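# Sort boxes: full ones into tote, empty ones to desks

## Task

Find every box in the room. Each box holding something must end up entirely inside the tote, and each empty box must go back onto the desk it belongs to. The robot must not topple or finish leaning. A box only counts if it stays where it is without the robot holding or propping it at the end.

## Robot and tools

ROBOT. A Hello Robot Stretch 4 with one arm: an omni-wheel base, a lift riding a vertical mast, an arm that telescopes straight forward, a wrist with yaw, pitch and roll, and a two-finger gripper. It stands about 1.6 m tall and its base rim lies within 0.23 m of the base origin. Cameras: head_camera, head_left_camera, head_right_camera (fixed on the head) and wrist_camera (on the gripper).

FRAMES. Base frame: origin on the floor below the base centre, x ahead, y to the left, z up. hand_pose is reported in this frame and marks the point between the fingers, 0.015 m back from the tips; with all wrist joints at zero its axes line up with the base frame. The printed hand position may be slightly wrong. The odometry frame is where the base frame was when the scene began.

execute_actions. Argument "actions" is a list holding one action, or empty to just get state and images. "cameras" picks which images come back (omitted, null or ["all"] gives every camera; [] gives none). An action contains "base", "joints" or both, plus optional "pace" and "contact_limits"; alternatively it is just {"end_of_arm": "enable_torque"}. Everything in one action starts at once and may finish at different times.
- base: exactly one key, each an offset from where the base last reported itself, never a pose. translate_m: forward(+)/back in metres, -2 to 2. strafe_m: sideways in metres, left positive, -2 to 2. rotate_rad: turn in place in radians, counter-clockwise positive, -3.2 to 3.2.
- joints: absolute targets keyed by name. lift_m 0 to 1.2 m; arm_m 0 to 0.55 m of extension; wrist_yaw_rad -1.134 to 4.276 (0 ahead, + left, 3.14 stowed; past 3.4 the arm may block it); wrist_pitch_rad -1.117 to 4.259 (0 level, 1.57 pointing down); wrist_roll_rad -1.117 to 4.259 (0 fingers level, + clockwise seen from behind); gripper_m 0 to 0.08 m finger gap. Done tolerances: lift and arm ±0.004, yaw and roll ±0.02, pitch ±0.05, gripper ±0.002. Out-of-range joint targets are clipped and flagged; unknown keys or other bad values reject the whole call.
- pace: "slow", "default", "fast", "max" (base up to 0.1/0.3/0.4/0.6 m/s and 1/2/3/4 rad/s; slower when the lift is above 0.2).
- contact_limits: only arm_m, 0 (gentlest) to 0.75 (firmest), default 0.5.
One action may run at most 15 s. Something left out of an action may still be driving to an older target even if its status looks finished. If a result reports a stop, any further movement, wait or finished_scene calls in that same reply are skipped. At scene start, lift_m 0.4 with wrist_yaw_rad 0 unfolds the wrist.

wait: seconds 0 to 10; the robot keeps its last command and the same state and pictures come back.
zoom_image: camera name and region [x0, y0, x1, y1] in that camera's latest image pixels, at most 504 by 504.
read_manual: returns only licence texts.
finished_scene: scene number; ends the scene for good once the last command has settled, and reports success.

READINGS. lidar_m: 12 ranges in metres, 30-degree sectors counter-clockwise from straight ahead (4th left, 7th behind, 10th right); "-" means nothing seen or closer than 0.25 m. It spans roughly 0.15 m up to robot height, so table tops register; it may miss glass, thin legs and things behind. wrist_depth_mm: 7x7 grid of median depths, 100 to 2000 mm, rows from top left, the robot's own parts included. base_odometry counts wheel turns, so slip looks like motion; if turned_by_wheels and turned_by_imu differ by over about 0.1 rad, a bump or slip happened and the heading is off by roughly their difference. base_tilt in degrees (forward, right positive), with a constant bias up to 1.5. motor_effort: percent of maximum, peak of the last action in brackets; wheel values positive turn the base right.

STATUSES. done; off_target (stopped short, may keep pushing); contact_stop_at_<key> (hit something; that part goes slack, a lift may sag, wheels may coast); limit_stop_at_<name>, including own_body (self-collision guard, often when pitched up below -0.2 with roll below -0.4 or above 4) and tilt (leaning past 6 degrees: lift, arm and wheels go limp until upright); time_out; torque_fault (a wrist or gripper motor overloaded and went limp, resend {"end_of_arm": "enable_torque"}). on_its_own lists uncommanded things; its "held at" is a target, not a position.

GRIPPING. Command a gap smaller than the object to squeeze; the fingers stop just past contact. While holding, the reading stays above the command and gripper effort departs from 0; off_target after closing means something is between the fingers. Gripper effort held beyond about 50 causes a fault and a possible drop.

AVOID. Driving or turning with over 1 kg held and arm_m above 0.2, especially fast; steady hard pushes or pulls, particularly with the gripper high; pressing the gripper into things with base or arm moves; holding over about 2.7 kg with a level wrist; drops, slams and knocking things over. Loose objects may occasionally get nudged by outside forces.

Each tool is called in YAML: its name, and indented under it one key for each argument.

## Session

execute_actions:
  actions: []

Scene clock: 0.00 s.
base_odometry: x=+0.000 y=+0.000 heading=+0.000 (m, m, rad; odometry frame)
turned_by_wheels: +0.000 (rad since the last result)
turned_by_imu: +0.000 (rad since the last result)
base_tilt: forward=-0.2 right=+0.0 (deg)
lidar_m: 1.59 1.49 1.50 1.08 1.02 1.10 1.43 1.40 0.91 0.64 0.63 0.66
base_status: not commanded
joint_positions: lift_m=+0.226 arm_m=-0.002 wrist_yaw_rad=+3.089 wrist_pitch_rad=+0.015 wrist_roll_rad=+0.016 gripper_m=+0.040
joint_status: not commanded
motor_effort: lift_m=+21 arm_m=-1 wrist_yaw_rad=-1 wrist_pitch_rad=-6 wrist_roll_rad=+0 gripper_m=+0 wheel_0=+1 wheel_1=-1 wheel_2=+1 (%)
hand_pose: x=-0.0388 y=+0.0984 z=+0.4009 quat_wxyz=(+0.026, -0.007, +0.008, +1.000) (m; base frame)
wrist_depth_mm: 133 135 - 1921 1430 1118 960 / - 135 - 1921 1397 1118 946 / 108 136 245 1921 1430 1138 960 / 124 137 - 1921 1464 1118 960 / 1863 - - 1983 1430 1160 960 / 1618 1499 1499 1499 1281 1160 976 / 1078 574 127 1025 121 - 960
pictures: head_camera, head_left_camera, head_right_camera, wrist_camera
Images, in order (width x height): head_camera 420x560, head_left_camera 420x672, head_right_camera 420x672, wrist_camera 616x392.

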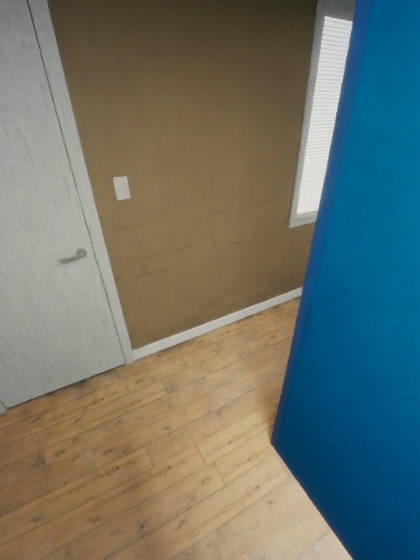

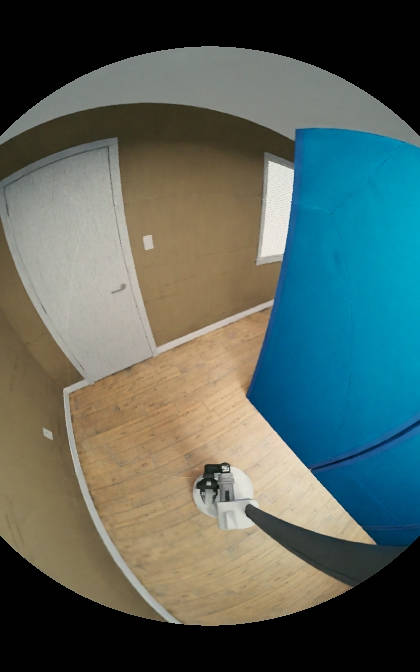

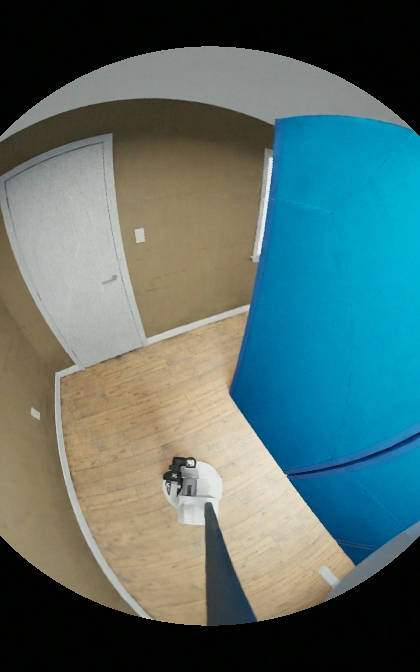

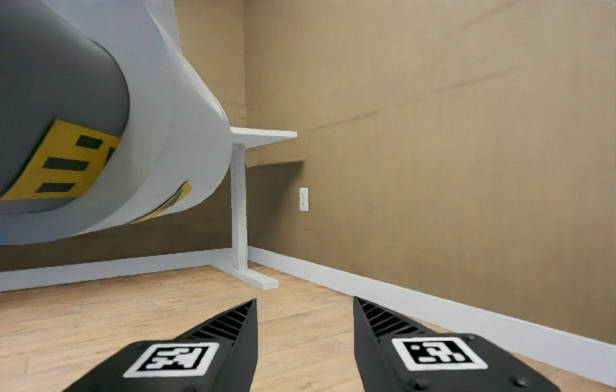

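execute_actions:
  actions:
    - {"base":{"rotate_rad":3.0}}
  cameras: ["head_camera","head_left_camera"]

Scene clock: 3.57 s.
base_odometry: x=+0.000 y=+0.000 heading=+2.999 (m, m, rad; odometry frame)
turned_by_wheels: +2.999 (rad since the last result)
turned_by_imu: +2.974 (rad since the last result)
base_tilt: forward=-0.3 right=+0.1 (deg)
lidar_m: 1.33 1.41 1.07 0.69 0.64 0.65 0.84 1.48 1.54 1.14 1.02 1.06
base_status: done
joint_positions: lift_m=+0.226 arm_m=-0.002 wrist_yaw_rad=+3.089 wrist_pitch_rad=+0.015 wrist_roll_rad=+0.016 gripper_m=+0.040
joint_status: not commanded
motor_effort: lift_m=+21(21) arm_m=-1(2) wrist_yaw_rad=-1(0) wrist_pitch_rad=-7(7) wrist_roll_rad=+0(0) gripper_m=+0(0) wheel_0=-5(11) wheel_1=-5(11) wheel_2=-4(14) (%)
hand_pose: x=-0.0387 y=+0.0984 z=+0.4009 quat_wxyz=(+0.026, -0.007, +0.008, +1.000) (m; base frame)
wrist_depth_mm: 133 135 1863 - 788 647 559 / - 136 1921 - 788 661 559 / 108 136 245 - 788 654 574 / 124 137 1863 - 788 661 569 / 1397 1661 1863 - 798 668 569 / 1397 1499 1499 1255 741 668 574 / 1078 574 127 946 121 - 574
pictures: head_camera, head_left_camera
Images, in order (width x height): head_camera 420x560, head_left_camera 420x672.

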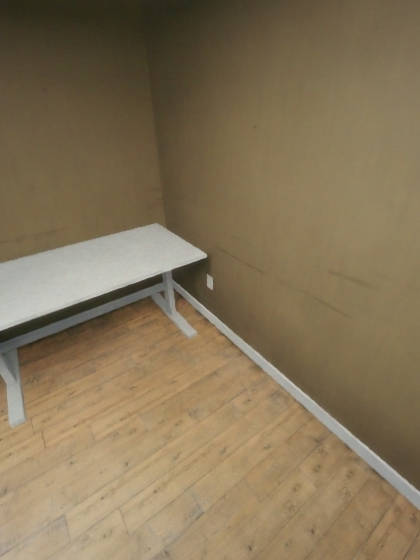

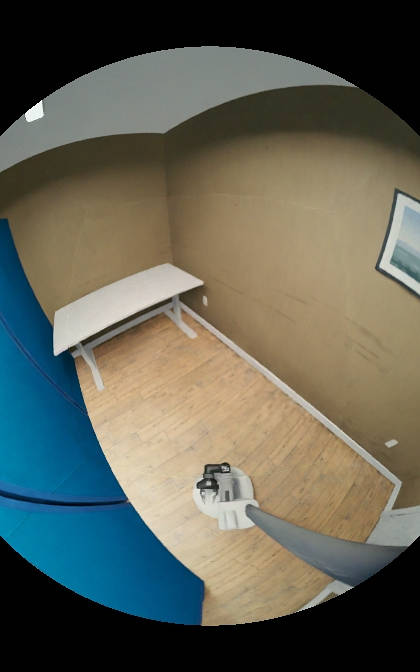

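execute_actions:
  actions:
    - {"base":{"rotate_rad":-2.55},"joints":{"lift_m":0.2}}
  cameras: []

execute_actions:
  actions:
    - {"base":{"translate_m":1.0}}
  cameras: []

execute_actions:
  actions:
    - {"base":{"rotate_rad":-1.57}}
  cameras: ["head_camera","head_left_camera","head_right_camera"]

Scene clock: 10.70 s.
base_odometry: x=+0.000 y=+0.000 heading=+0.450 (m, m, rad; odometry frame)
turned_by_wheels: -2.549 (rad since the last result)
turned_by_imu: -2.527 (rad since the last result)
base_tilt: forward=-0.2 right=+0.1 (deg)
lidar_m: 1.46 1.56 1.09 1.01 1.06 1.43 1.41 1.00 0.66 0.63 0.65 0.90
base_status: done
joint_positions: lift_m=+0.200 arm_m=-0.002 wrist_yaw_rad=+3.089 wrist_pitch_rad=+0.015 wrist_roll_rad=+0.016 gripper_m=+0.040
joint_status: all done
motor_effort: lift_m=+20(20) arm_m=-2(2) wrist_yaw_rad=+0(1) wrist_pitch_rad=-5(8) wrist_roll_rad=+0(0) gripper_m=+0(0) wheel_0=+6(10) wheel_1=+6(14) wheel_2=+5(9) (%)
hand_pose: x=-0.0387 y=+0.0985 z=+0.3750 quat_wxyz=(+0.026, -0.007, +0.008, +1.000) (m; base frame)
wrist_depth_mm: 133 135 - - - 1708 1229 / - 136 - - - 1708 1281 / 108 136 246 1808 1921 1708 1281 / 124 137 - - - 1756 1281 / 1281 - - - - 1808 1255 / 1255 1464 1430 1397 1281 1366 1229 / 991 554 127 976 121 - 931
pictures: none
No camera images: the call's "cameras" was empty. Leave "cameras" out to get every camera's image.

Scene clock: 15.50 s.
base_odometry: x=+0.900 y=+0.436 heading=+0.451 (m, m, rad; odometry frame)
turned_by_wheels: +0.001 (rad since the last result)
turned_by_imu: +0.003 (rad since the last result)
base_tilt: forward=-0.3 right=+0.1 (deg)
lidar_m: 0.47 0.49 0.74 1.09 1.15 1.49 3.15 0.90 0.72 2.76 0.83 0.54
base_status: done
joint_positions: lift_m=+0.200 arm_m=-0.002 wrist_yaw_rad=+3.089 wrist_pitch_rad=+0.015 wrist_roll_rad=+0.016 gripper_m=+0.040
joint_status: not commanded
motor_effort: lift_m=+20(20) arm_m=-2(2) wrist_yaw_rad=-1(0) wrist_pitch_rad=-7(8) wrist_roll_rad=-1(1) gripper_m=+1(1) wheel_0=+5(9) wheel_1=+6(11) wheel_2=-1(12) (%)
hand_pose: x=-0.0387 y=+0.0984 z=+0.3750 quat_wxyz=(+0.026, -0.007, +0.008, +1.000) (m; base frame)
wrist_depth_mm: 133 136 - - - 1863 1336 / - 136 - - - 1808 1336 / 108 136 244 - - 1808 1336 / 124 137 - - - 1863 1308 / 1160 - - - - 1863 1397 / 1229 1430 1430 1397 1255 1366 1281 / 1008 549 127 960 121 - 946
pictures: none
No camera images: the call's "cameras" was empty. Leave "cameras" out to get every camera's image.

Scene clock: 17.57 s.
base_odometry: x=+0.900 y=+0.436 heading=-1.118 (m, m, rad; odometry frame)
turned_by_wheels: -1.569 (rad since the last result)
turned_by_imu: -1.555 (rad since the last result)
base_tilt: forward=-0.3 right=+0.1 (deg)
lidar_m: 2.75 0.82 0.56 0.47 0.48 0.71 1.11 1.14 1.49 2.40 0.86 0.71
base_status: done
joint_positions: lift_m=+0.200 arm_m=-0.002 wrist_yaw_rad=+3.089 wrist_pitch_rad=+0.015 wrist_roll_rad=+0.016 gripper_m=+0.040
joint_status: not commanded
motor_effort: lift_m=+20(20) arm_m=-2(2) wrist_yaw_rad=-1(0) wrist_pitch_rad=-7(8) wrist_roll_rad=-1(0) gripper_m=+1(0) wheel_0=+6(11) wheel_1=+7(13) wheel_2=+5(10) (%)
hand_pose: x=-0.0386 y=+0.0985 z=+0.3750 quat_wxyz=(+0.026, -0.007, +0.008, +1.000) (m; base frame)
wrist_depth_mm: 134 136 1205 1255 1281 788 574 / - 136 1229 1255 1255 798 591 / 108 136 244 1229 1281 788 591 / 124 137 1205 1229 1255 809 591 / 1160 1182 1205 1255 1281 809 591 / 1182 1182 1205 1255 1078 820 591 / 1008 549 127 976 121 - 585
pictures: head_camera, head_left_camera, head_right_camera
Images, in order (width x height): head_camera 420x560, head_left_camera 420x672, head_right_camera 420x672.

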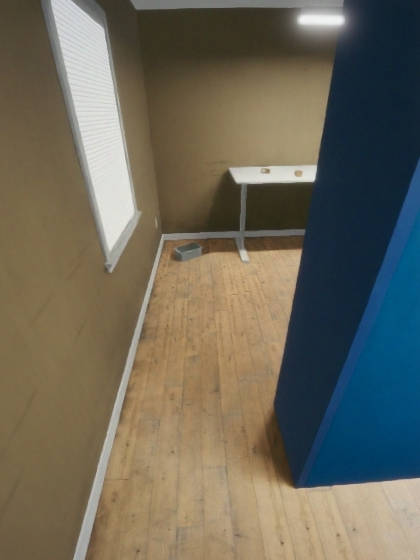

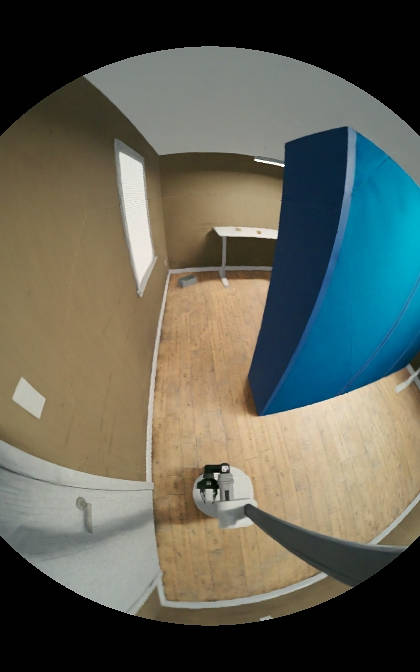

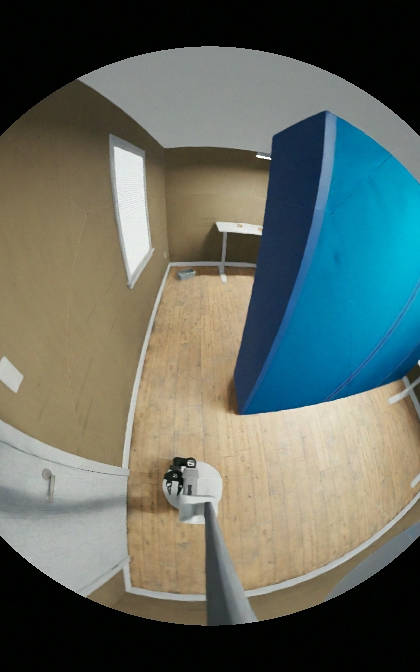

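execute_actions:
  actions:
    - {"base":{"strafe_m":0.08}}
  cameras: []

execute_actions:
  actions:
    - {"base":{"translate_m":1.5}}

Scene clock: 19.97 s.
base_odometry: x=+0.972 y=+0.471 heading=-1.118 (m, m, rad; odometry frame)
turned_by_wheels: +0.000 (rad since the last result)
turned_by_imu: +0.000 (rad since the last result)
base_tilt: forward=-0.3 right=+0.1 (deg)
lidar_m: 2.16 0.70 0.50 0.41 0.42 0.60 1.11 1.13 1.48 2.49 0.88 0.75
base_status: done
joint_positions: lift_m=+0.200 arm_m=-0.002 wrist_yaw_rad=+3.089 wrist_pitch_rad=+0.015 wrist_roll_rad=+0.016 gripper_m=+0.040
joint_status: not commanded
motor_effort: lift_m=+20(20) arm_m=-2(2) wrist_yaw_rad=-1(0) wrist_pitch_rad=-7(8) wrist_roll_rad=+0(1) gripper_m=+0(1) wheel_0=-4(13) wheel_1=+3(15) wheel_2=+1(5) (%)
hand_pose: x=-0.0386 y=+0.0985 z=+0.3750 quat_wxyz=(+0.026, -0.007, +0.008, +1.000) (m; base frame)
wrist_depth_mm: 134 135 1229 1229 1118 647 480 / - 136 1229 1255 1118 661 480 / 108 137 245 1255 1138 661 480 / 124 138 1205 1255 1160 661 484 / 1160 1205 1229 1308 1160 668 484 / 1160 1205 1205 1229 878 676 488 / 991 554 127 960 121 - 480
pictures: none
No camera images: the call's "cameras" was empty. Leave "cameras" out to get every camera's image.

Scene clock: 26.47 s.
base_odometry: x=+1.629 y=-0.878 heading=-1.117 (m, m, rad; odometry frame)
turned_by_wheels: +0.001 (rad since the last result)
turned_by_imu: +0.004 (rad since the last result)
base_tilt: forward=-0.3 right=+0.1 (deg)
lidar_m: 1.39 0.78 0.53 0.48 0.56 0.75 1.75 0.57 0.60 1.42 2.01 1.42
base_status: done
joint_positions: lift_m=+0.200 arm_m=-0.002 wrist_yaw_rad=+3.089 wrist_pitch_rad=+0.015 wrist_roll_rad=+0.016 gripper_m=+0.040
joint_status: not commanded
motor_effort: lift_m=+20(20) arm_m=-2(2) wrist_yaw_rad=-1(0) wrist_pitch_rad=-7(8) wrist_roll_rad=-1(0) gripper_m=+0(1) wheel_0=+5(10) wheel_1=+6(12) wheel_2=-2(16) (%)
hand_pose: x=-0.0386 y=+0.0984 z=+0.3750 quat_wxyz=(+0.026, -0.007, +0.008, +1.000) (m; base frame)
wrist_depth_mm: 134 135 - - 1397 831 615 / - 136 - - 1397 842 615 / 108 136 244 - 1397 831 627 / 124 138 - - 1397 854 615 / 831 - - - 1430 854 627 / 866 1430 1430 1430 1098 866 634 / 866 549 127 976 121 - 609
pictures: head_camera, head_left_camera, head_right_camera, wrist_camera
camera_calibration (this result's frames):
wrist_camera: T_world_to_cam=[[0.0754805, 0.997138, -0.00430681, -0.0972347], [0.0482603, -0.00796717, -0.998803, 0.432502], [-0.995979, 0.0751823, -0.0487235, 0.123859], [0, 0, 0, 1]] pos_world=[0.109828, 0.0910902, 0.4376]
Images, in order (width x height): head_camera 420x560, head_left_camera 420x672, head_right_camera 420x672, wrist_camera 616x392.

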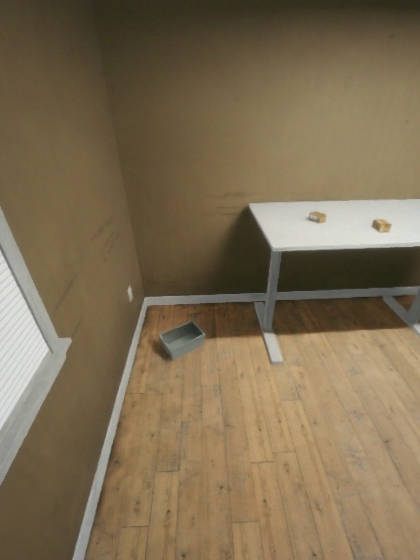

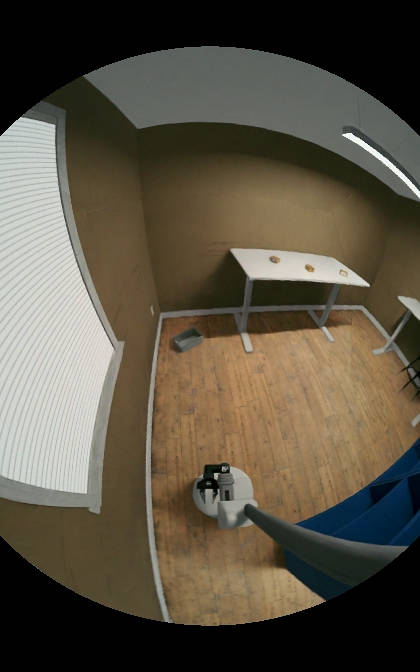

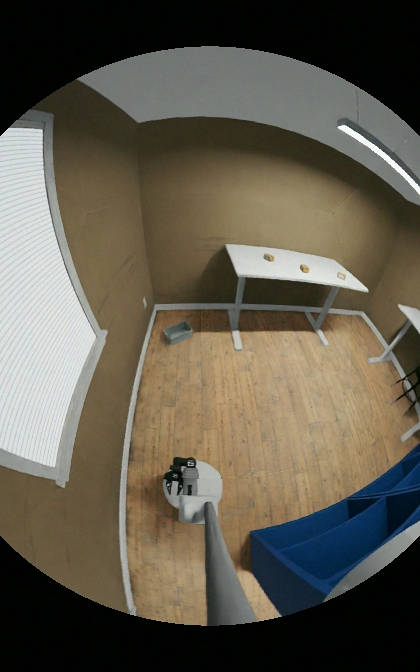

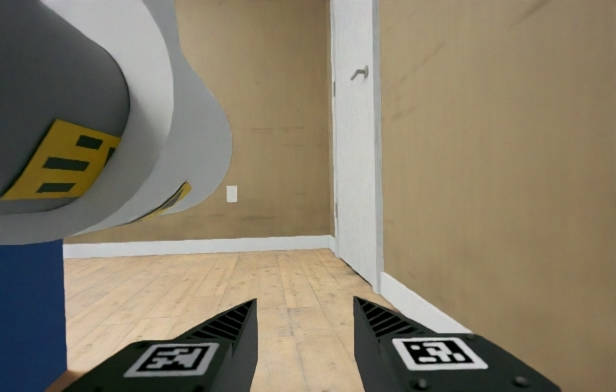

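execute_actions:
  actions:
    - {"base":{"translate_m":0.6}}
  cameras: []

execute_actions:
  actions:
    - {"base":{"rotate_rad":-1.2}}
  cameras: ["head_camera","head_left_camera","head_right_camera"]

Scene clock: 31.23 s.
base_odometry: x=+1.892 y=-1.416 heading=-1.116 (m, m, rad; odometry frame)
turned_by_wheels: +0.001 (rad since the last result)
turned_by_imu: +0.002 (rad since the last result)
base_tilt: forward=-0.3 right=+0.2 (deg)
lidar_m: 0.92 0.86 0.55 0.53 0.55 0.77 1.92 1.08 1.41 2.38 1.08 0.80
base_status: done
joint_positions: lift_m=+0.200 arm_m=-0.002 wrist_yaw_rad=+3.089 wrist_pitch_rad=+0.015 wrist_roll_rad=+0.016 gripper_m=+0.040
joint_status: not commanded
motor_effort: lift_m=+20(20) arm_m=-2(2) wrist_yaw_rad=+0(0) wrist_pitch_rad=-6(7) wrist_roll_rad=+0(0) gripper_m=+0(0) wheel_0=+5(10) wheel_1=+6(11) wheel_2=-2(14) (%)
hand_pose: x=-0.0386 y=+0.0984 z=+0.3750 quat_wxyz=(+0.026, -0.007, +0.008, +1.000) (m; base frame)
wrist_depth_mm: 134 135 - - 1464 904 654 / - 136 - - 1430 904 668 / 108 136 245 - 1499 904 661 / 124 137 - - 1499 917 668 / 1499 1336 - - 1464 917 661 / 1205 1255 1397 1397 1182 931 668 / 1025 544 128 976 121 - 654
pictures: none
No camera images: the call's "cameras" was empty. Leave "cameras" out to get every camera's image.

Scene clock: 33.07 s.
base_odometry: x=+1.892 y=-1.416 heading=-2.315 (m, m, rad; odometry frame)
turned_by_wheels: -1.199 (rad since the last result)
turned_by_imu: -1.188 (rad since the last result)
base_tilt: forward=-0.4 right=+0.1 (deg)
lidar_m: 1.37 0.80 0.80 0.88 0.65 0.51 0.53 0.66 1.32 1.11 1.24 2.32
base_status: done
joint_positions: lift_m=+0.200 arm_m=-0.002 wrist_yaw_rad=+3.089 wrist_pitch_rad=+0.015 wrist_roll_rad=+0.016 gripper_m=+0.040
joint_status: not commanded
motor_effort: lift_m=+20(20) arm_m=-2(2) wrist_yaw_rad=+0(0) wrist_pitch_rad=-6(8) wrist_roll_rad=+0(1) gripper_m=+0(0) wheel_0=+5(11) wheel_1=+6(12) wheel_2=+4(9) (%)
hand_pose: x=-0.0386 y=+0.0985 z=+0.3750 quat_wxyz=(+0.026, -0.007, +0.008, +1.000) (m; base frame)
wrist_depth_mm: 133 135 723 683 654 609 585 / - 136 723 699 647 615 591 / 108 136 244 699 654 615 597 / 124 138 715 699 654 621 597 / 831 778 741 691 661 621 597 / 842 798 741 699 640 627 597 / 854 452 127 699 121 - 597
pictures: head_camera, head_left_camera, head_right_camera
Images, in order (width x height): head_camera 420x560, head_left_camera 420x672, head_right_camera 420x672.

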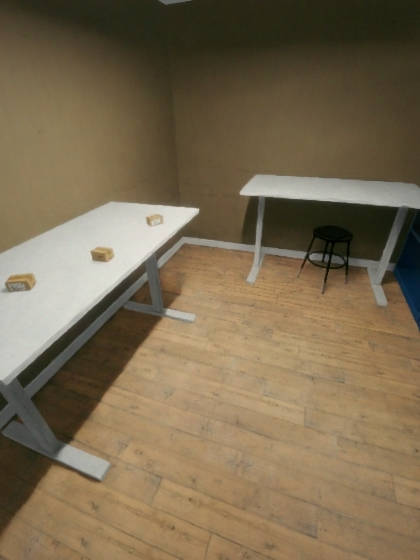

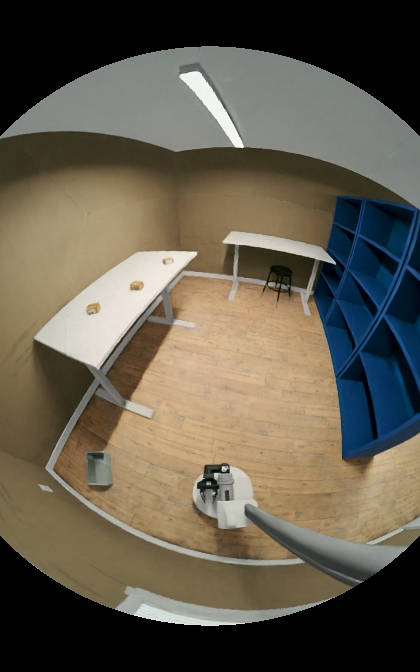

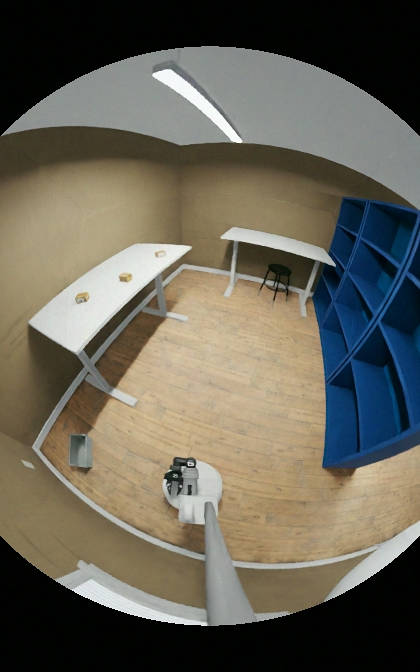

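zoom_image:
  camera: "head_camera"
  region: [0,190,210,310]

zoom_image:
  camera: "head_camera"
  region: [220,150,420,310]

Region (0, 190, 210, 310) of head_camera's 420x560 image, scaled by 2.400, with more detail than that image has; it fills the top 288 rows of this view, and the rest is white.

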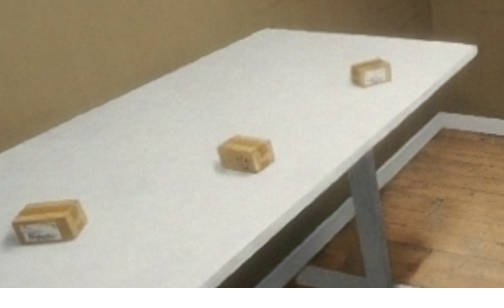

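Region (220, 150, 420, 310) of head_camera's 420x560 image, scaled by 2.520, with more detail than that image has; it fills the top 403 rows of this view, and the rest is white.

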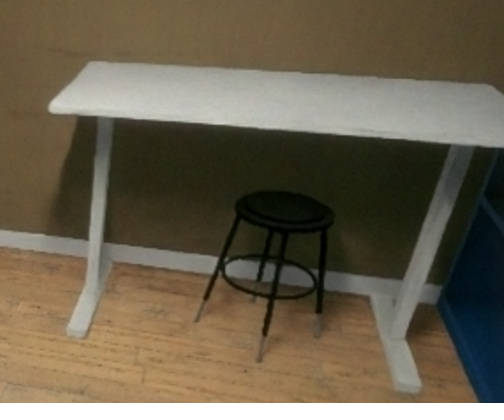

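execute_actions:
  actions:
    - {"base":{"rotate_rad":1.2},"joints":{"lift_m":0.95,"wrist_yaw_rad":0,"gripper_m":0.08}}

Scene clock: 39.93 s.
base_odometry: x=+1.892 y=-1.417 heading=-1.116 (m, m, rad; odometry frame)
turned_by_wheels: +1.199 (rad since the last result)
turned_by_imu: +1.189 (rad since the last result)
base_tilt: forward=-0.2 right=+0.2 (deg)
lidar_m: 0.92 0.88 0.59 0.52 0.55 0.77 1.93 1.10 1.39 2.38 1.07 0.78
base_status: done
joint_positions: lift_m=+0.950 arm_m=-0.002 wrist_yaw_rad=+0.000 wrist_pitch_rad=+0.015 wrist_roll_rad=+0.016 gripper_m=+0.080
joint_status: all done
motor_effort: lift_m=+23(24) arm_m=-2(2) wrist_yaw_rad=-2(6) wrist_pitch_rad=-6(8) wrist_roll_rad=+0(0) gripper_m=+2(2) wheel_0=-6(11) wheel_1=-4(11) wheel_2=-4(10) (%)
hand_pose: x=+0.3818 y=-0.0874 z=+1.1248 quat_wxyz=(+1.000, +0.008, +0.008, +0.000) (m; base frame)
wrist_depth_mm: 1138 1229 1281 1281 1308 1336 1366 / 1138 1255 1255 1281 1308 1336 1308 / 1138 1255 1281 1308 1308 1308 1336 / 1138 1255 1281 1308 1308 1336 1397 / 1138 1255 1255 1308 1281 1281 1308 / 1118 1255 1308 1308 891 723 707 / 976 107 1308 1336 1308 103 -
pictures: head_camera, head_left_camera, head_right_camera, wrist_camera
camera_calibration (this result's frames):
wrist_camera: T_world_to_cam=[[-0.0229217, -0.999728, -0.00430426, -0.0773652], [-0.0486132, 0.00541487, -0.998803, 1.19777], [0.998555, -0.022685, -0.0487241, -0.176966], [0, 0, 0, 1]] pos_world=[0.233164, -0.0878444, 1.18738]
Images, in order (width x height): head_camera 420x560, head_left_camera 420x672, head_right_camera 420x672, wrist_camera 616x392.

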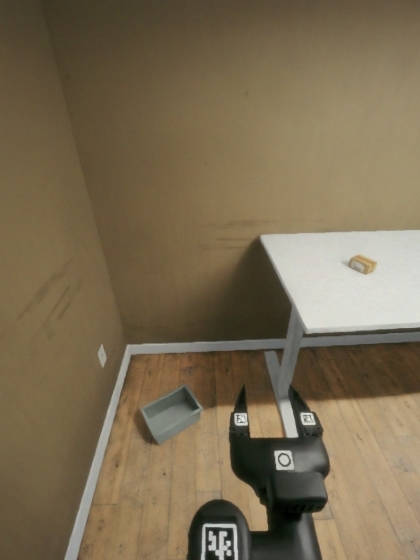

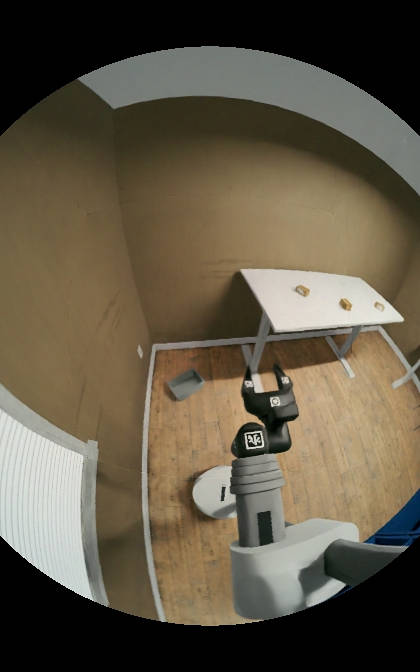

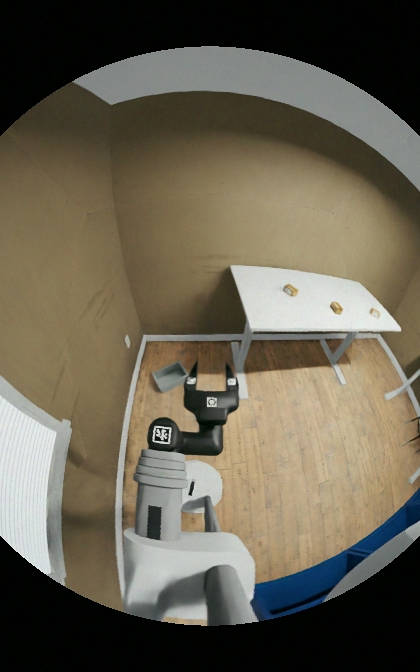

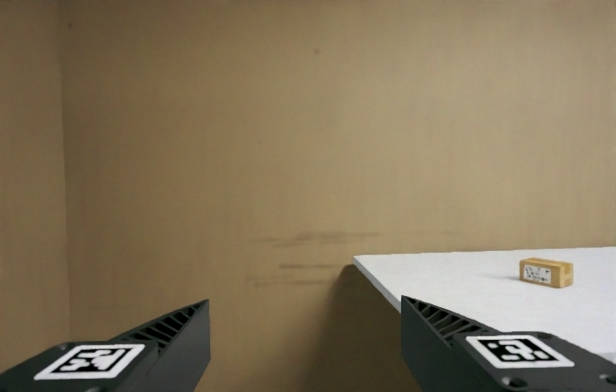

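execute_actions:
  actions:
    - {"base":{"strafe_m":-0.56},"joints":{"lift_m":1.12,"wrist_pitch_rad":1.57}}
  cameras: []

execute_actions:
  actions:
    - {"base":{"translate_m":0.42},"joints":{"arm_m":0.3}}
  cameras: ["head_camera","wrist_camera"]

Scene clock: 48.80 s.
base_odometry: x=+1.389 y=-1.662 heading=-1.116 (m, m, rad; odometry frame)
turned_by_wheels: +0.000 (rad since the last result)
turned_by_imu: +0.000 (rad since the last result)
base_tilt: forward=-0.3 right=+0.3 (deg)
lidar_m: 0.71 0.76 1.19 1.06 1.14 1.54 1.00 1.03 1.39 1.81 1.15 0.79
base_status: done
joint_positions: lift_m=+1.120 arm_m=-0.002 wrist_yaw_rad=+0.000 wrist_pitch_rad=+1.570 wrist_roll_rad=+0.016 gripper_m=+0.080
joint_status: all done
motor_effort: lift_m=+23(24) arm_m=-2(2) wrist_yaw_rad=-1(0) wrist_pitch_rad=+0(4) wrist_roll_rad=-1(1) gripper_m=+2(2) wheel_0=+3(13) wheel_1=-5(15) wheel_2=+0(3) (%)
hand_pose: x=+0.1693 y=-0.0874 z=+1.0854 quat_wxyz=(+0.707, +0.006, +0.707, -0.006) (m; base frame)
wrist_depth_mm: 1205 1255 1229 1229 1205 1229 1229 / 1229 1205 1229 1255 1229 1255 1255 / 1255 1229 1229 1255 1229 1229 1205 / 1229 1229 1229 1229 1229 1229 1229 / 1205 1205 1025 1025 1229 1229 1255 / 1229 1205 1025 1025 1255 1255 1255 / 1205 107 1229 1205 1229 103 -
pictures: none
No camera images: the call's "cameras" was empty. Leave "cameras" out to get every camera's image.

Scene clock: 51.70 s.
base_odometry: x=+1.574 y=-2.039 heading=-1.116 (m, m, rad; odometry frame)
turned_by_wheels: +0.001 (rad since the last result)
turned_by_imu: +0.001 (rad since the last result)
base_tilt: forward=-0.3 right=+0.1 (deg)
lidar_m: 0.31 0.34 0.84 1.15 1.11 1.57 1.40 1.44 1.90 1.79 0.48 0.33
base_status: done
joint_positions: lift_m=+1.120 arm_m=+0.299 wrist_yaw_rad=+0.000 wrist_pitch_rad=+1.570 wrist_roll_rad=+0.016 gripper_m=+0.080
joint_status: all done
motor_effort: lift_m=+22(23) arm_m=+5(6) wrist_yaw_rad=-1(0) wrist_pitch_rad=+1(1) wrist_roll_rad=+0(0) gripper_m=+2(1) wheel_0=+4(10) wheel_1=+6(10) wheel_2=-3(15) (%)
hand_pose: x=+0.4703 y=-0.0874 z=+1.0854 quat_wxyz=(+0.707, +0.006, +0.707, -0.006) (m; base frame)
wrist_depth_mm: 278 278 279 279 281 281 282 / 278 279 279 278 281 281 283 / 278 282 279 281 282 282 283 / 279 279 281 281 282 282 285 / 279 281 282 281 283 283 285 / 281 281 281 282 283 285 285 / 282 107 282 283 283 103 -
pictures: head_camera, wrist_camera
camera_calibration (this result's frames):
wrist_camera: T_world_to_cam=[[-0.0044561, -0.999724, 0.0230521, -0.113927], [-0.999456, 0.00520605, 0.0325759, 0.490369], [-0.032687, -0.0228944, -0.999203, 1.24938], [0, 0, 0, 1]] pos_world=[0.530433, -0.0878442, 1.23504]
Images, in order (width x height): head_camera 420x560, wrist_camera 616x392.

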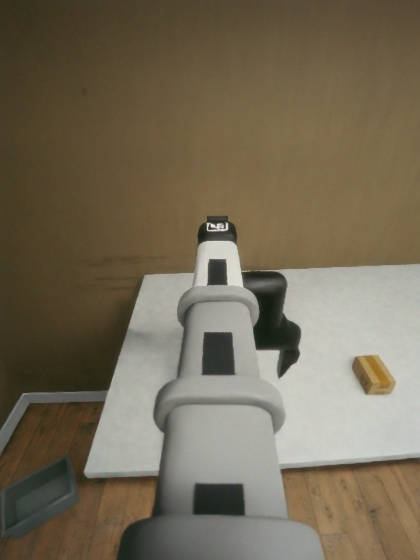

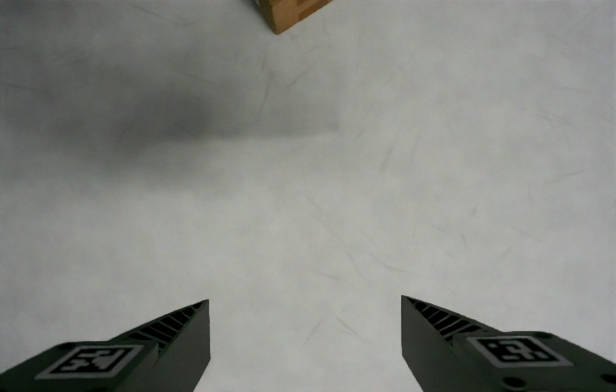

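execute_actions:
  actions:
    - {"joints":{"arm_m":0.46}}
  cameras: ["wrist_camera"]

Scene clock: 55.57 s.
base_odometry: x=+1.574 y=-2.039 heading=-1.116 (m, m, rad; odometry frame)
turned_by_wheels: +0.000 (rad since the last result)
turned_by_imu: +0.000 (rad since the last result)
base_tilt: forward=-0.3 right=+0.1 (deg)
lidar_m: 0.32 0.33 0.86 1.15 1.15 1.55 1.44 1.46 1.91 1.80 0.49 0.34
base_status: not commanded
joint_positions: lift_m=+1.120 arm_m=+0.459 wrist_yaw_rad=+0.000 wrist_pitch_rad=+1.570 wrist_roll_rad=+0.016 gripper_m=+0.080
joint_status: all done
motor_effort: lift_m=+22(22) arm_m=+5(6) wrist_yaw_rad=-1(1) wrist_pitch_rad=-1(1) wrist_roll_rad=+0(1) gripper_m=+3(2) wheel_0=+4(4) wheel_1=+5(6) wheel_2=-3(3) (%)
hand_pose: x=+0.6302 y=-0.0874 z=+1.0854 quat_wxyz=(+0.707, +0.006, +0.707, -0.006) (m; base frame)
wrist_depth_mm: 276 278 278 279 279 281 281 / 279 278 279 281 281 281 281 / 279 279 232 231 281 282 282 / 279 281 281 231 281 283 283 / 279 281 281 234 283 283 283 / 281 281 282 283 283 285 283 / 281 108 282 283 283 103 -
pictures: wrist_camera
camera_calibration (this result's frames):
wrist_camera: T_world_to_cam=[[-0.00447485, -0.999724, 0.0230526, -0.113202], [-0.999452, 0.00522744, 0.0326908, 0.650121], [-0.0328023, -0.0228937, -0.9992, 1.25468], [0, 0, 0, 1]] pos_world=[0.690414, -0.0878455, 1.23503]
Images, in order (width x height): wrist_camera 616x392.

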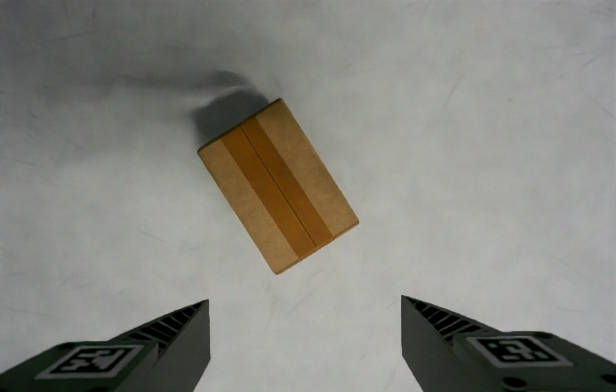

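execute_actions:
  actions:
    - {"base":{"strafe_m":0.012},"joints":{"arm_m":0.517,"wrist_roll_rad":-0.55,"lift_m":1.07}}
  cameras: ["wrist_camera","head_camera"]

Scene clock: 59.70 s.
base_odometry: x=+1.584 y=-2.034 heading=-1.116 (m, m, rad; odometry frame)
turned_by_wheels: +0.000 (rad since the last result)
turned_by_imu: +0.000 (rad since the last result)
base_tilt: forward=-0.2 right=+0.1 (deg)
lidar_m: 0.30 0.33 0.84 1.11 1.13 1.53 1.42 1.48 1.90 1.81 0.51 0.35
base_status: done
joint_positions: lift_m=+1.070 arm_m=+0.516 wrist_yaw_rad=+0.000 wrist_pitch_rad=+1.570 wrist_roll_rad=-0.550 gripper_m=+0.080
joint_status: all done
motor_effort: lift_m=+18(18) arm_m=+5(5) wrist_yaw_rad=-1(1) wrist_pitch_rad=+1(1) wrist_roll_rad=-1(3) gripper_m=+2(2) wheel_0=-5(13) wheel_1=+5(13) wheel_2=+0(2) (%)
hand_pose: x=+0.6872 y=-0.0874 z=+1.0357 quat_wxyz=(+0.681, -0.192, +0.680, +0.192) (m; base frame)
wrist_depth_mm: 229 229 229 229 230 232 232 / 228 229 229 230 230 232 232 / 229 229 230 232 231 233 233 / 229 229 229 230 231 233 235 / 229 231 231 182 234 234 234 / 230 230 182 182 232 234 236 / 229 108 182 183 183 103 -
pictures: head_camera, wrist_camera
camera_calibration (this result's frames):
wrist_camera: T_world_to_cam=[[0.532104, -0.846355, 0.0234333, -0.467536], [-0.846541, -0.531313, 0.0327928, 0.55662], [-0.0153039, -0.0372864, -0.999187, 1.19363], [0, 0, 0, 1]] pos_world=[0.738247, -0.0554562, 1.18536]
Images, in order (width x height): head_camera 420x560, wrist_camera 616x392.

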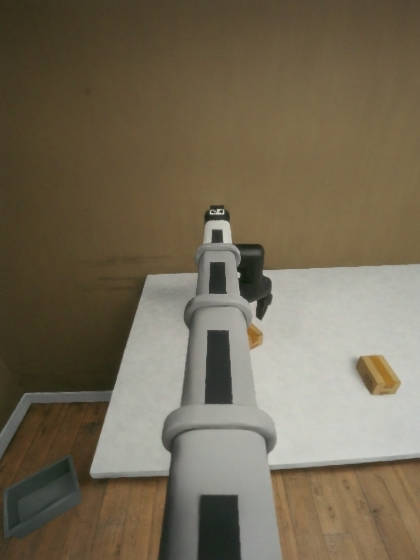

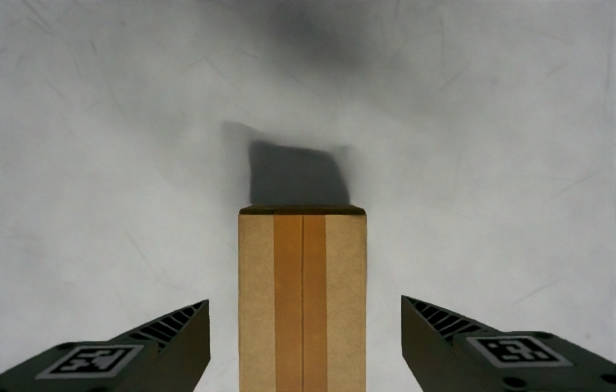

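execute_actions:
  actions:
    - {"joints":{"lift_m":1.018}}
  cameras: ["wrist_camera"]

execute_actions:
  actions:
    - {"joints":{"gripper_m":0.03}}
  cameras: ["wrist_camera"]

execute_actions:
  actions:
    - {"joints":{"lift_m":1.1}}
  cameras: ["wrist_camera"]

Scene clock: 62.57 s.
base_odometry: x=+1.584 y=-2.034 heading=-1.116 (m, m, rad; odometry frame)
turned_by_wheels: +0.000 (rad since the last result)
turned_by_imu: +0.000 (rad since the last result)
base_tilt: forward=-0.2 right=+0.2 (deg)
lidar_m: 0.29 0.34 0.85 1.12 1.16 1.54 1.40 1.47 1.92 1.81 0.50 0.35
base_status: not commanded
joint_positions: lift_m=+1.018 arm_m=+0.516 wrist_yaw_rad=+0.000 wrist_pitch_rad=+1.570 wrist_roll_rad=-0.550 gripper_m=+0.080
joint_status: all done
motor_effort: lift_m=+19(21) arm_m=+5(5) wrist_yaw_rad=-1(1) wrist_pitch_rad=+1(1) wrist_roll_rad=-1(2) gripper_m=+2(3) wheel_0=-5(5) wheel_1=+6(6) wheel_2=+0(0) (%)
hand_pose: x=+0.6872 y=-0.0874 z=+0.9837 quat_wxyz=(+0.681, -0.192, +0.680, +0.192) (m; base frame)
wrist_depth_mm: 177 177 178 178 178 179 180 / 176 178 178 178 179 180 180 / 177 178 178 179 179 180 181 / 177 179 179 179 180 180 181 / 178 178 130 130 181 181 181 / 178 179 129 130 136 181 182 / 178 108 130 130 131 103 -
pictures: wrist_camera
camera_calibration (this result's frames):
wrist_camera: T_world_to_cam=[[0.532105, -0.846354, 0.0234333, -0.466319], [-0.84654, -0.531314, 0.0327928, 0.558326], [-0.0153039, -0.0372864, -0.999187, 1.14165], [0, 0, 0, 1]] pos_world=[0.738247, -0.0554561, 1.13334]
Images, in order (width x height): wrist_camera 616x392.

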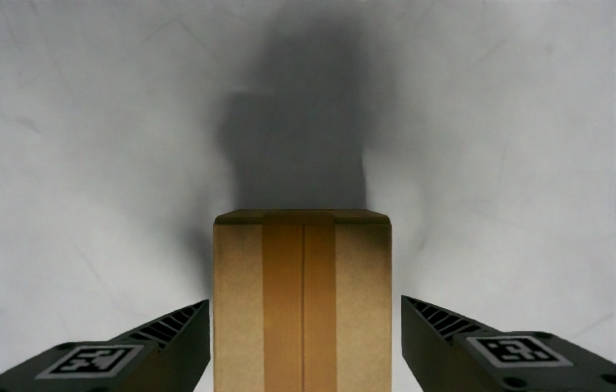

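Scene clock: 63.57 s.
base_odometry: x=+1.584 y=-2.034 heading=-1.116 (m, m, rad; odometry frame)
turned_by_wheels: +0.000 (rad since the last result)
turned_by_imu: +0.000 (rad since the last result)
base_tilt: forward=-0.2 right=+0.3 (deg)
lidar_m: 0.32 0.34 0.81 1.13 1.13 1.55 1.42 1.46 1.92 1.79 0.52 0.34
base_status: not commanded
joint_positions: lift_m=+1.018 arm_m=+0.516 wrist_yaw_rad=+0.000 wrist_pitch_rad=+1.570 wrist_roll_rad=-0.550 gripper_m=+0.059
joint_status: gripper_m off_target (ended at +0.059, target +0.030)
on_its_own: gripper_m is held at +0.053, not at your +0.030, by its contact guard: the fingers met something
motor_effort: lift_m=+19(19) arm_m=+5(5) wrist_yaw_rad=+0(1) wrist_pitch_rad=-1(1) wrist_roll_rad=-2(1) gripper_m=-40(44) wheel_0=-5(5) wheel_1=+5(6) wheel_2=+0(0) (%)
hand_pose: x=+0.6872 y=-0.0874 z=+0.9837 quat_wxyz=(+0.681, -0.192, +0.680, +0.192) (m; base frame)
wrist_depth_mm: 176 177 178 178 179 180 180 / 177 177 178 178 178 180 180 / 177 178 178 179 180 180 181 / 177 178 178 179 180 180 181 / 178 178 130 130 180 181 181 / 178 179 129 130 130 182 182 / 178 105 130 130 131 - -
pictures: wrist_camera
camera_calibration (this result's frames):
wrist_camera: T_world_to_cam=[[0.532061, -0.846385, 0.0233189, -0.466152], [-0.846564, -0.531265, 0.0329749, 0.558125], [-0.0155209, -0.0372856, -0.999184, 1.1418], [0, 0, 0, 1]] pos_world=[0.738232, -0.0554591, 1.13333]
Images, in order (width x height): wrist_camera 616x392.

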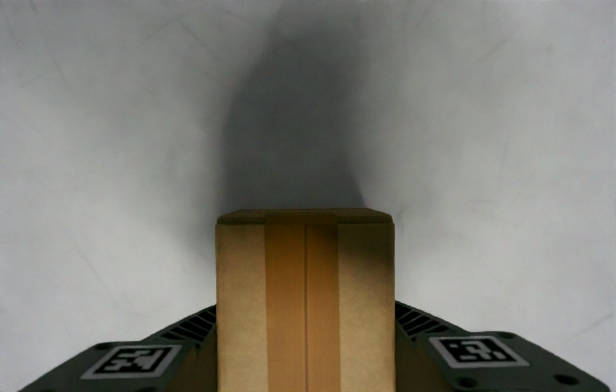

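Scene clock: 64.90 s.
base_odometry: x=+1.584 y=-2.034 heading=-1.116 (m, m, rad; odometry frame)
turned_by_wheels: +0.000 (rad since the last result)
turned_by_imu: +0.000 (rad since the last result)
base_tilt: forward=-0.2 right=+0.2 (deg)
lidar_m: 0.31 0.33 0.85 1.12 1.13 1.54 1.42 1.48 1.91 1.80 0.53 0.34
base_status: not commanded
joint_positions: lift_m=+1.100 arm_m=+0.516 wrist_yaw_rad=+0.000 wrist_pitch_rad=+1.570 wrist_roll_rad=-0.550 gripper_m=+0.059
joint_status: all done
on_its_own: gripper_m is held at +0.053, not at your +0.030, by its contact guard: the fingers met something
motor_effort: lift_m=+24(25) arm_m=+5(5) wrist_yaw_rad=+0(0) wrist_pitch_rad=-1(1) wrist_roll_rad=-1(1) gripper_m=-40(40) wheel_0=-5(5) wheel_1=+6(5) wheel_2=+0(0) (%)
hand_pose: x=+0.6872 y=-0.0874 z=+1.0652 quat_wxyz=(+0.681, -0.192, +0.680, +0.192) (m; base frame)
wrist_depth_mm: 255 257 256 257 258 259 259 / 256 257 257 259 259 260 262 / 257 257 258 259 260 262 262 / 258 258 258 259 262 260 262 / 258 258 129 130 262 263 265 / 258 259 130 130 131 264 264 / 260 105 130 130 130 - 265
pictures: wrist_camera
camera_calibration (this result's frames):
wrist_camera: T_world_to_cam=[[0.532033, -0.846401, 0.0233815, -0.468116], [-0.846584, -0.53124, 0.0328751, 0.555581], [-0.0154043, -0.0372851, -0.999186, 1.22318], [0, 0, 0, 1]] pos_world=[0.738241, -0.0554607, 1.21487]
Images, in order (width x height): wrist_camera 616x392.

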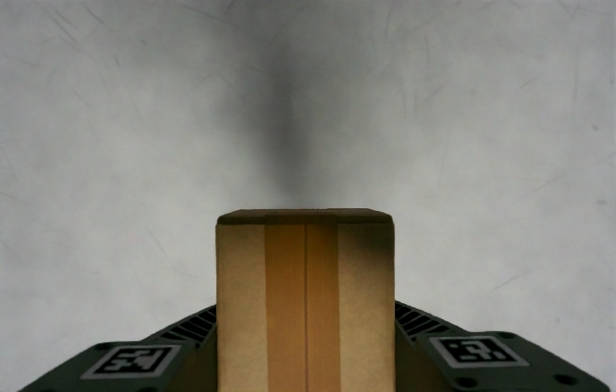

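execute_actions:
  actions:
    - {"joints":{"wrist_pitch_rad":0.5,"arm_m":0.3}}
  cameras: ["wrist_camera"]

Scene clock: 69.10 s.
base_odometry: x=+1.584 y=-2.034 heading=-1.116 (m, m, rad; odometry frame)
turned_by_wheels: +0.000 (rad since the last result)
turned_by_imu: +0.000 (rad since the last result)
base_tilt: forward=-0.2 right=+0.1 (deg)
lidar_m: 0.31 0.32 0.83 1.13 1.16 1.54 1.44 1.46 1.92 1.80 0.51 0.33
base_status: not commanded
joint_positions: lift_m=+1.100 arm_m=+0.301 wrist_yaw_rad=+0.000 wrist_pitch_rad=+0.505 wrist_roll_rad=-0.550 gripper_m=+0.059
joint_status: all done
on_its_own: gripper_m is held at +0.053, not at your +0.030, by its contact guard: the fingers met something
motor_effort: lift_m=+24(25) arm_m=-5(7) wrist_yaw_rad=+0(2) wrist_pitch_rad=-15(17) wrist_roll_rad=-1(2) gripper_m=-40(40) wheel_0=-6(5) wheel_1=+6(6) wheel_2=+0(0) (%)
hand_pose: x=+0.6579 y=-0.0875 z=+1.1750 quat_wxyz=(+0.932, -0.263, +0.241, +0.068) (m; base frame)
wrist_depth_mm: 627 597 580 549 535 508 492 / 676 640 615 585 564 539 525 / 488 564 647 627 603 574 549 / 421 484 564 661 647 609 580 / 373 418 129 130 661 654 634 / 332 370 129 130 130 676 683 / 300 105 130 130 130 - 715
pictures: wrist_camera
camera_calibration (this result's frames):
wrist_camera: T_world_to_cam=[[0.237223, -0.846373, 0.476842, -0.793973], [-0.438992, -0.531273, -0.724593, 1.14901], [0.866609, -0.0374402, -0.497581, 0.162757], [0, 0, 0, 1]] pos_world=[0.551706, -0.0554681, 1.29215]
Images, in order (width x height): wrist_camera 616x392.

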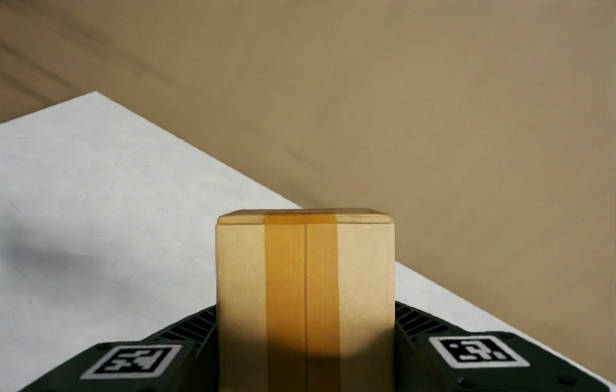

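execute_actions:
  actions:
    - {"base":{"translate_m":-0.42},"joints":{"wrist_pitch_rad":1.57,"arm_m":0.15,"wrist_roll_rad":0}}
  cameras: []

execute_actions:
  actions:
    - {"base":{"strafe_m":0.55},"joints":{"lift_m":0.6}}
  cameras: []

execute_actions:
  actions:
    - {"base":{"rotate_rad":0.378},"joints":{"lift_m":0.45,"arm_m":0.4}}

Scene clock: 75.23 s.
base_odometry: x=+1.400 y=-1.657 heading=-1.117 (m, m, rad; odometry frame)
turned_by_wheels: -0.001 (rad since the last result)
turned_by_imu: -0.001 (rad since the last result)
base_tilt: forward=-0.3 right=+0.2 (deg)
lidar_m: 0.73 0.76 1.17 1.08 1.11 1.51 0.98 1.02 1.37 1.81 1.11 0.80
base_status: done
joint_positions: lift_m=+1.100 arm_m=+0.151 wrist_yaw_rad=+0.000 wrist_pitch_rad=+1.570 wrist_roll_rad=+0.000 gripper_m=+0.059
joint_status: all done
on_its_own: gripper_m is held at +0.053, not at your +0.030, by its contact guard: the fingers met something
motor_effort: lift_m=+24(24) arm_m=-5(6) wrist_yaw_rad=+0(3) wrist_pitch_rad=-2(9) wrist_roll_rad=+1(6) gripper_m=-40(40) wheel_0=-6(12) wheel_1=-7(9) wheel_2=+3(13) (%)
hand_pose: x=+0.3218 y=-0.0874 z=+1.0653 quat_wxyz=(+0.707, +0.000, +0.707, +0.000) (m; base frame)
wrist_depth_mm: 1205 1182 1205 1229 1205 1205 1229 / 1205 1182 1182 1205 1205 1182 1205 / 1205 1205 1182 1205 1205 1229 1205 / 1229 1205 1229 1205 1205 1205 1229 / 1205 1205 129 130 1229 1255 1229 / 1182 1205 130 130 130 1205 1229 / 1229 104 130 130 131 - 1229
pictures: none
No camera images: the call's "cameras" was empty. Leave "cameras" out to get every camera's image.

Scene clock: 78.40 s.
base_odometry: x=+1.894 y=-1.416 heading=-1.116 (m, m, rad; odometry frame)
turned_by_wheels: +0.000 (rad since the last result)
turned_by_imu: +0.000 (rad since the last result)
base_tilt: forward=-0.3 right=+0.1 (deg)
lidar_m: 0.93 0.86 0.57 0.51 0.55 0.75 1.93 1.10 1.42 2.35 1.09 0.80
base_status: done
joint_positions: lift_m=+0.600 arm_m=+0.151 wrist_yaw_rad=+0.000 wrist_pitch_rad=+1.570 wrist_roll_rad=+0.000 gripper_m=+0.059
joint_status: all done
on_its_own: gripper_m is held at +0.053, not at your +0.030, by its contact guard: the fingers met something
motor_effort: lift_m=+20(21) arm_m=-5(5) wrist_yaw_rad=-1(0) wrist_pitch_rad=+1(1) wrist_roll_rad=+1(0) gripper_m=-40(41) wheel_0=-3(13) wheel_1=+5(13) wheel_2=+0(3) (%)
hand_pose: x=+0.3219 y=-0.0874 z=+0.5656 quat_wxyz=(+0.707, +0.000, +0.707, +0.000) (m; base frame)
wrist_depth_mm: 691 707 715 707 707 715 707 / 699 707 715 715 707 715 723 / 699 707 707 707 707 715 715 / 699 707 707 707 715 715 715 / 707 699 129 130 715 723 715 / 707 715 130 130 130 715 715 / 723 105 130 130 131 - 723
pictures: none
No camera images: the call's "cameras" was empty. Leave "cameras" out to get every camera's image.

Scene clock: 80.27 s.
base_odometry: x=+1.894 y=-1.416 heading=-0.739 (m, m, rad; odometry frame)
turned_by_wheels: +0.377 (rad since the last result)
turned_by_imu: +0.374 (rad since the last result)
base_tilt: forward=-0.3 right=+0.0 (deg)
lidar_m: 0.86 0.65 0.53 0.54 0.67 1.33 1.10 1.24 2.38 1.33 0.81 0.80
base_status: done
joint_positions: lift_m=+0.450 arm_m=+0.399 wrist_yaw_rad=+0.000 wrist_pitch_rad=+1.570 wrist_roll_rad=+0.000 gripper_m=+0.059
joint_status: all done
on_its_own: gripper_m is held at +0.053, not at your +0.030, by its contact guard: the fingers met something
motor_effort: lift_m=+20(19) arm_m=+5(5) wrist_yaw_rad=-2(0) wrist_pitch_rad=+0(2) wrist_roll_rad=+0(1) gripper_m=-40(40) wheel_0=-4(12) wheel_1=-4(12) wheel_2=-3(10) (%)
hand_pose: x=+0.5702 y=-0.0874 z=+0.4156 quat_wxyz=(+0.707, +0.000, +0.707, +0.000) (m; base frame)
wrist_depth_mm: 554 549 549 554 559 559 564 / 554 554 559 554 559 554 559 / 554 559 559 554 559 559 559 / 559 559 554 559 559 569 564 / 559 554 129 129 559 564 564 / 554 564 129 130 130 564 569 / 559 105 130 130 130 - 569
pictures: head_camera, head_left_camera, head_right_camera, wrist_camera
camera_calibration (this result's frames):
wrist_camera: T_world_to_cam=[[0.0119617, -0.999662, 0.0230657, -0.107403], [-0.999407, -0.0112074, 0.0325585, 0.610652], [-0.032289, -0.0234415, -0.999204, 0.583126], [0, 0, 0, 1]] pos_world=[0.630403, -0.0868539, 0.565257]
Images, in order (width x height): head_camera 420x560, head_left_camera 420x672, head_right_camera 420x672, wrist_camera 616x392.

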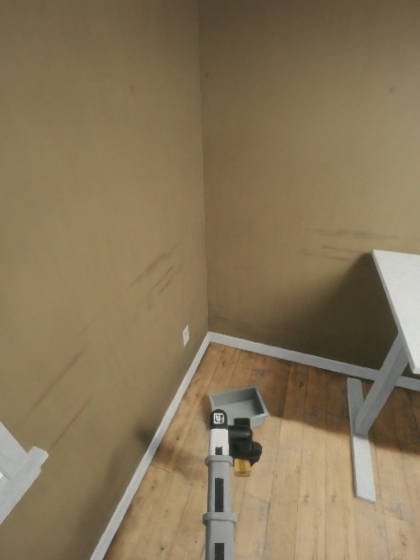

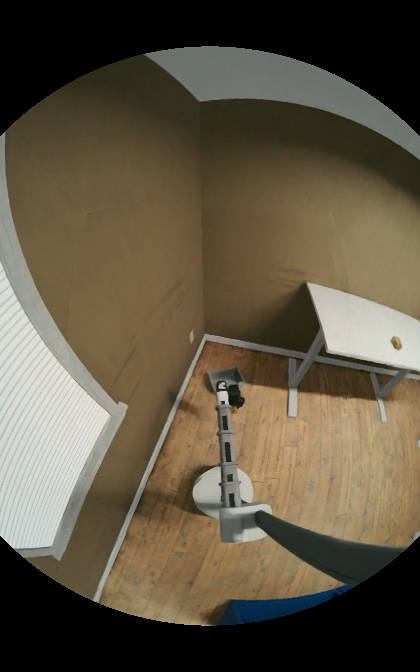

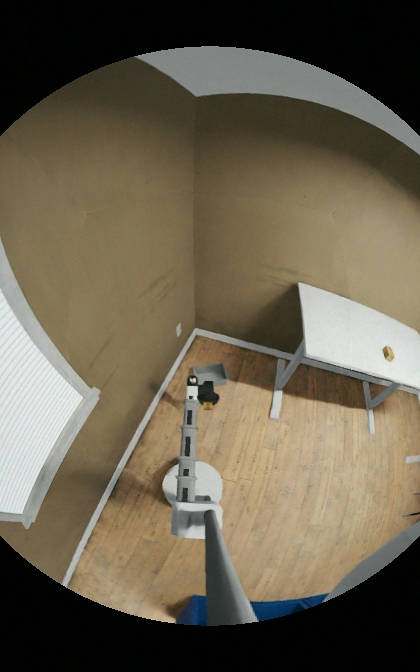

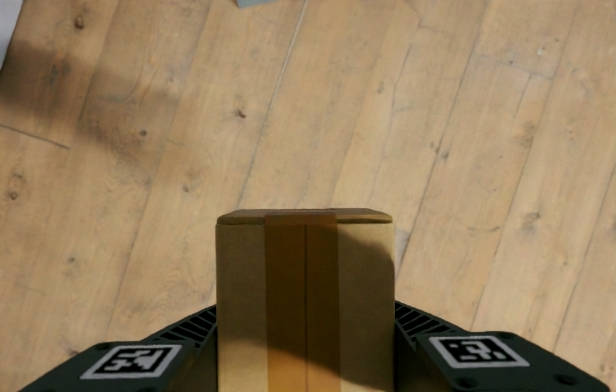

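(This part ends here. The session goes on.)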